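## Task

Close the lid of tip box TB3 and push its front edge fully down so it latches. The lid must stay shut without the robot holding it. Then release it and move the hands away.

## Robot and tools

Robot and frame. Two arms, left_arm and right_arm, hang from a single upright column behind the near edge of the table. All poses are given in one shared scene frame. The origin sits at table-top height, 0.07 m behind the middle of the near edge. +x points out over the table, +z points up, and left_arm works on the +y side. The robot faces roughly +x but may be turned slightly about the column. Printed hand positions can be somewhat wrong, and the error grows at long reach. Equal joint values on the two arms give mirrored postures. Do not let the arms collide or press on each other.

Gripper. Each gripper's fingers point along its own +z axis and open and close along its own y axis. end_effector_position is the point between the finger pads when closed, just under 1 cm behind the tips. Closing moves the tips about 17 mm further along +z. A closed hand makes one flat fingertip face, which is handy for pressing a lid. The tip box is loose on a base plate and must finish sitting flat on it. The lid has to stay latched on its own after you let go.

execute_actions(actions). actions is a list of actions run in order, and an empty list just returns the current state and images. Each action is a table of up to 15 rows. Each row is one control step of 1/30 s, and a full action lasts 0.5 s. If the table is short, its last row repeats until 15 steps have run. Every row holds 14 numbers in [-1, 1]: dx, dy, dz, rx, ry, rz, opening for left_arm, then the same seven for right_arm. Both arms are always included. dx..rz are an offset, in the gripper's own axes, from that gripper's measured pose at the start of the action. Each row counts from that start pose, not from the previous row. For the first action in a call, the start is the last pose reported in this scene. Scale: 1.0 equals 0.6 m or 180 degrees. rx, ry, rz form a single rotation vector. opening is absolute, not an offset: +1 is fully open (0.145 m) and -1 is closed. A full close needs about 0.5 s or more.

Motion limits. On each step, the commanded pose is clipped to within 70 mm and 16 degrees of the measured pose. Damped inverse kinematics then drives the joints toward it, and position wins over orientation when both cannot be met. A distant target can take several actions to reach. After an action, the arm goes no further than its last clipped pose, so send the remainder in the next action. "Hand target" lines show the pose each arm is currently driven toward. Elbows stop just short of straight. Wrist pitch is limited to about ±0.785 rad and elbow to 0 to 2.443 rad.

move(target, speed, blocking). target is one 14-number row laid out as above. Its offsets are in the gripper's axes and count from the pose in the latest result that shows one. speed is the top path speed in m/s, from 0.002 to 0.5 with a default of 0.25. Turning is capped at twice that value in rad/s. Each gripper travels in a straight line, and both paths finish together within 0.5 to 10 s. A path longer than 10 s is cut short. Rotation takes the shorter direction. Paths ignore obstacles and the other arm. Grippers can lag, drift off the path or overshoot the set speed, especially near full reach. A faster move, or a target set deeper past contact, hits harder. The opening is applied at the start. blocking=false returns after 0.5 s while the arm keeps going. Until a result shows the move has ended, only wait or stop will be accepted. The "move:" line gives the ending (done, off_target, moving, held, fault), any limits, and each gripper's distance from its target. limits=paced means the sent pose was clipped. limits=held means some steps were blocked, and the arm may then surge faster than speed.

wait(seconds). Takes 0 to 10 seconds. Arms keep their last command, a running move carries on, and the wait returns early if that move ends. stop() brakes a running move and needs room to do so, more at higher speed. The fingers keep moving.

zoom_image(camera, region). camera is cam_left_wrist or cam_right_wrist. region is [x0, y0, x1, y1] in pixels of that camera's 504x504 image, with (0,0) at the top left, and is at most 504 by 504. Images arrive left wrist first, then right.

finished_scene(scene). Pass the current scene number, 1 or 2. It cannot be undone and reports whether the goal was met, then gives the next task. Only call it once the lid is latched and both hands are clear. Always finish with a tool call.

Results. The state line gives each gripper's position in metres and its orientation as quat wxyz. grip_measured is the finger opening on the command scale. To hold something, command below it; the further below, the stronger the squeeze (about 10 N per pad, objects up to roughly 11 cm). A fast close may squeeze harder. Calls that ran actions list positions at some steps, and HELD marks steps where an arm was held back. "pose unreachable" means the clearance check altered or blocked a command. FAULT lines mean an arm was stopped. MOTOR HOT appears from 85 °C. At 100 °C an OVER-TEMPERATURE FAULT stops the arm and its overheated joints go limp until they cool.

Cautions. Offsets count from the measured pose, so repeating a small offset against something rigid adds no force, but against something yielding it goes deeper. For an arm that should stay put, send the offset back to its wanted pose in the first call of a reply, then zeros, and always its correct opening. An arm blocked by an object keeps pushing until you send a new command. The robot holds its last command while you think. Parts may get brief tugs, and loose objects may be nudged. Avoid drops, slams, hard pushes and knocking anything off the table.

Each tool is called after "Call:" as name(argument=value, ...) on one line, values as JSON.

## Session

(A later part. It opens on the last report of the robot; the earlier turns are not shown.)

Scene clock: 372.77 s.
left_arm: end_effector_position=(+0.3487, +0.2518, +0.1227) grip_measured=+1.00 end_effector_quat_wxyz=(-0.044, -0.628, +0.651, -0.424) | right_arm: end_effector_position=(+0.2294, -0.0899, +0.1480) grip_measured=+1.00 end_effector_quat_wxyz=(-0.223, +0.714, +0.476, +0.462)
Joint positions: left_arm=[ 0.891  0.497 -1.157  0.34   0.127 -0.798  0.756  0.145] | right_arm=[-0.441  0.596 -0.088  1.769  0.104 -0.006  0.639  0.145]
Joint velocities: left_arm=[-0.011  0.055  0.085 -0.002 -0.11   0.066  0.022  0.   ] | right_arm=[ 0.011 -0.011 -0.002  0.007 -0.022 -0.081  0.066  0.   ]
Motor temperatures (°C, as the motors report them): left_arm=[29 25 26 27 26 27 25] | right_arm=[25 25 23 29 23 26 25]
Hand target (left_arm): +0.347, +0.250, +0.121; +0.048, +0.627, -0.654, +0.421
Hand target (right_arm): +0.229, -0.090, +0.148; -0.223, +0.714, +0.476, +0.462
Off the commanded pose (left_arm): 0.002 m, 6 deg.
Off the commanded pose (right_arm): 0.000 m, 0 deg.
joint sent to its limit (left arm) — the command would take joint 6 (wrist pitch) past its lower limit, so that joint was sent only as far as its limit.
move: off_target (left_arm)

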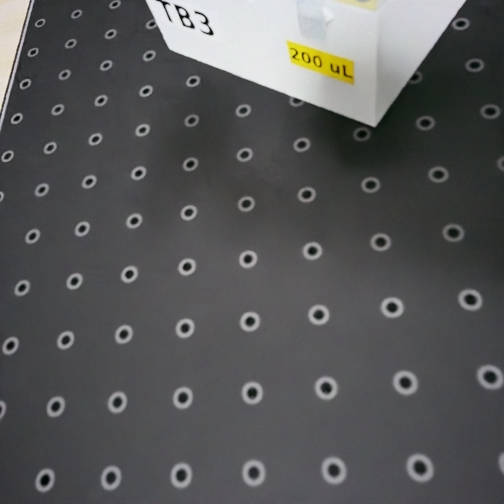

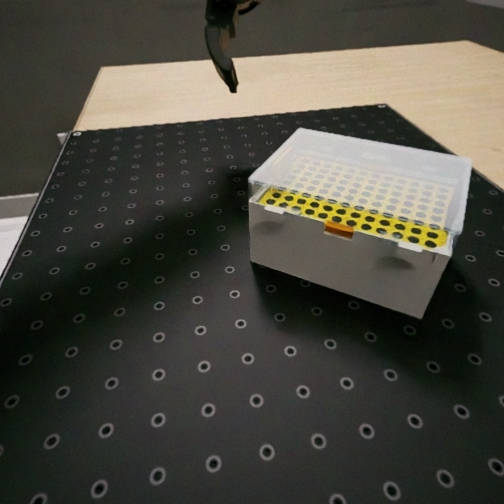

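Call:
move(target=[0.06,0,0.08,0,0.03,0,1, 0,0,0,0,0,0,1], speed=0.1)

Call:
zoom_image(camera="cam_left_wrist", region=[100,0,400,200])

Scene clock: 377.60 s.
left_arm: end_effector_position=(+0.3642, +0.1940, +0.1145) grip_measured=+1.00 end_effector_quat_wxyz=(-0.069, -0.612, +0.648, -0.449) | right_arm: end_effector_position=(+0.2294, -0.0899, +0.1480) grip_measured=+1.00 end_effector_quat_wxyz=(-0.223, +0.714, +0.476, +0.462)
Joint positions: left_arm=[ 0.891  0.335 -1.142  0.257  0.102 -0.798  0.714  0.145] | right_arm=[-0.441  0.596 -0.088  1.769  0.104 -0.006  0.639  0.145]
Joint velocities: left_arm=[-0.011  0.011  0.002  0.007 -0.051 -0.007 -0.007  0.   ] | right_arm=[-0.055  0.055 -0.007 -0.017  0.037 -0.037  0.066 -0.   ]
Motor temperatures (°C, as the motors report them): left_arm=[29 25 25 27 26 27 25] | right_arm=[25 25 23 29 23 26 25]
Hand target (left_arm): +0.364, +0.194, +0.113; +0.069, +0.613, -0.646, +0.449
Hand target (right_arm): +0.229, -0.090, +0.148; -0.223, +0.714, +0.476, +0.462
Off the commanded pose (left_arm): 0.001 m, 1 deg.
Off the commanded pose (right_arm): 0.000 m, 0 deg.
joint sent to its limit (left arm) — the command would take joint 6 (wrist pitch) past its lower limit, so that joint was sent only as far as its limit.
move: done

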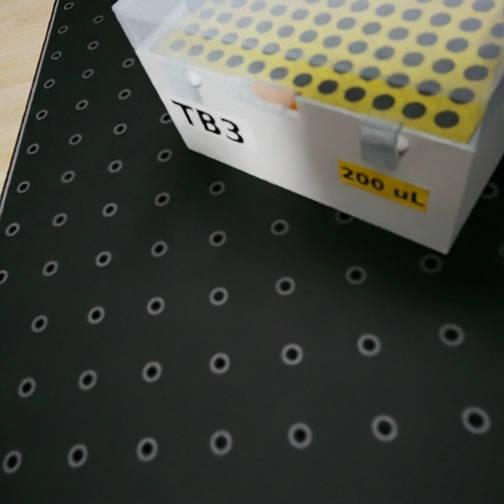

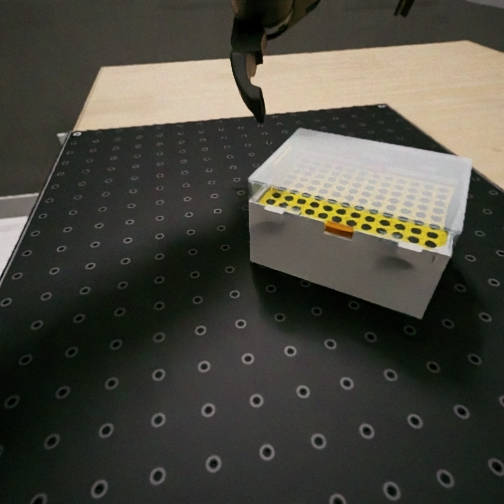

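Region (100, 0, 400, 200) of cam_left_wrist's 504x504 image, scaled by 1.680, with more detail than that image has.

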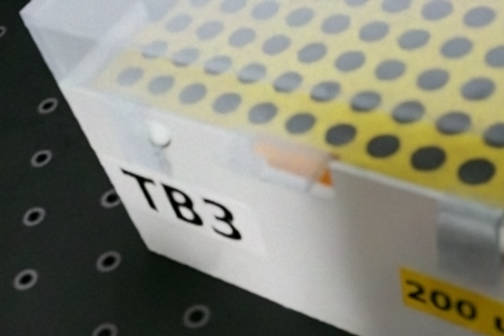

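Call:
zoom_image(camera="cam_left_wrist", region=[230,60,330,130])

Call:
zoom_image(camera="cam_right_wrist", region=[240,120,480,300])

Region (230, 60, 330, 130) of cam_left_wrist's 504x504 image, scaled by 5.040, with more detail than that image has; it fills the top 353 rows of this view, and the rest is white.

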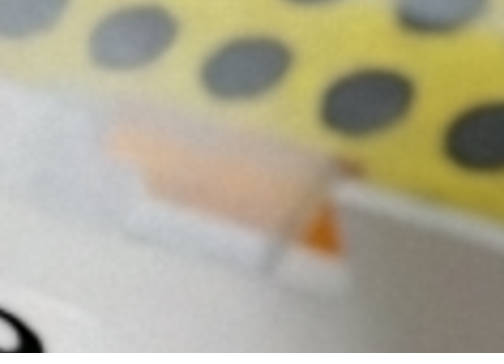

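Region (240, 120, 480, 300) of cam_right_wrist's 504x504 image, scaled by 2.100, with more detail than that image has; it fills the top 378 rows of this view, and the rest is white.

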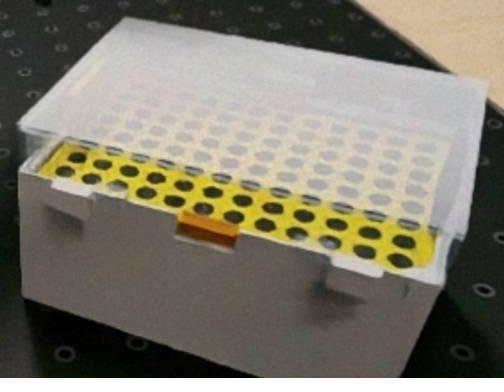

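Call:
move(target=[-0.05,0.05,-0.18,0,0,0,1, 0,0,0,0,0,0,1])

Call:
finished_scene(scene=2)

Scene clock: 384.90 s.
left_arm: end_effector_position=(+0.2987, +0.2831, +0.1459) grip_measured=+1.00 end_effector_quat_wxyz=(-0.066, -0.615, +0.644, -0.451) | right_arm: end_effector_position=(+0.2294, -0.0899, +0.1480) grip_measured=+1.00 end_effector_quat_wxyz=(-0.223, +0.714, +0.476, +0.462)
Joint positions: left_arm=[ 0.672  0.759 -0.831  0.692  0.127 -0.796  0.926  0.145] | right_arm=[-0.441  0.596 -0.088  1.769  0.104 -0.006  0.639  0.145]
Joint velocities: left_arm=[ 0.077 -0.055  0.12  -0.022 -0.007 -0.022  0.037 -0.   ] | right_arm=[-0.033 -0.055 -0.002 -0.002  0.051  0.007  0.022  0.   ]
Motor temperatures (°C, as the motors report them): left_arm=[29 25 25 26 26 27 25] | right_arm=[25 25 23 29 23 26 25]
Hand target (left_arm): +0.297, +0.283, +0.144; +0.069, +0.614, -0.647, +0.446
Hand target (right_arm): +0.229, -0.090, +0.148; -0.223, +0.714, +0.476, +0.462
Off the commanded pose (left_arm): 0.003 m, 1 deg.
Off the commanded pose (right_arm): 0.000 m, 0 deg.
joint sent to its limit (left arm) — the command would take joint 6 (wrist pitch) past its lower limit, so that joint was sent only as far as its limit.
move: done

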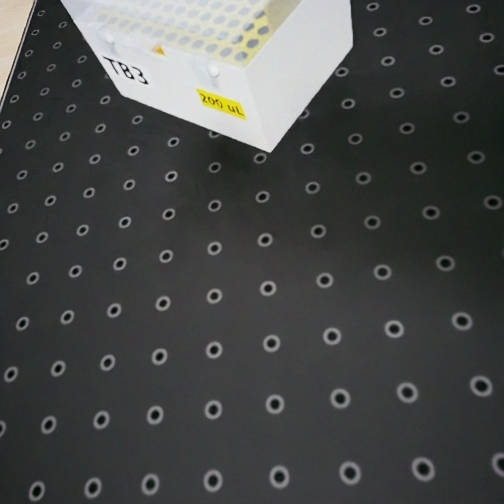

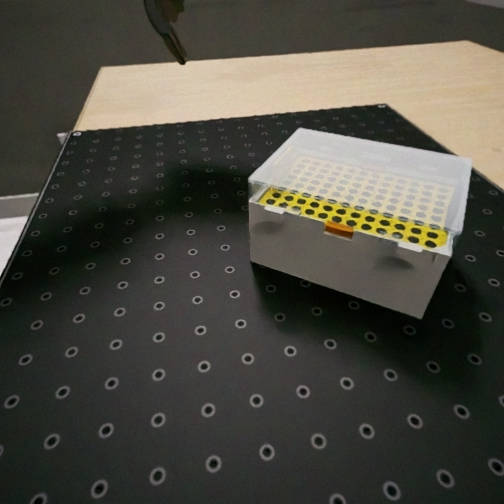

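The scene is finished: the task was done.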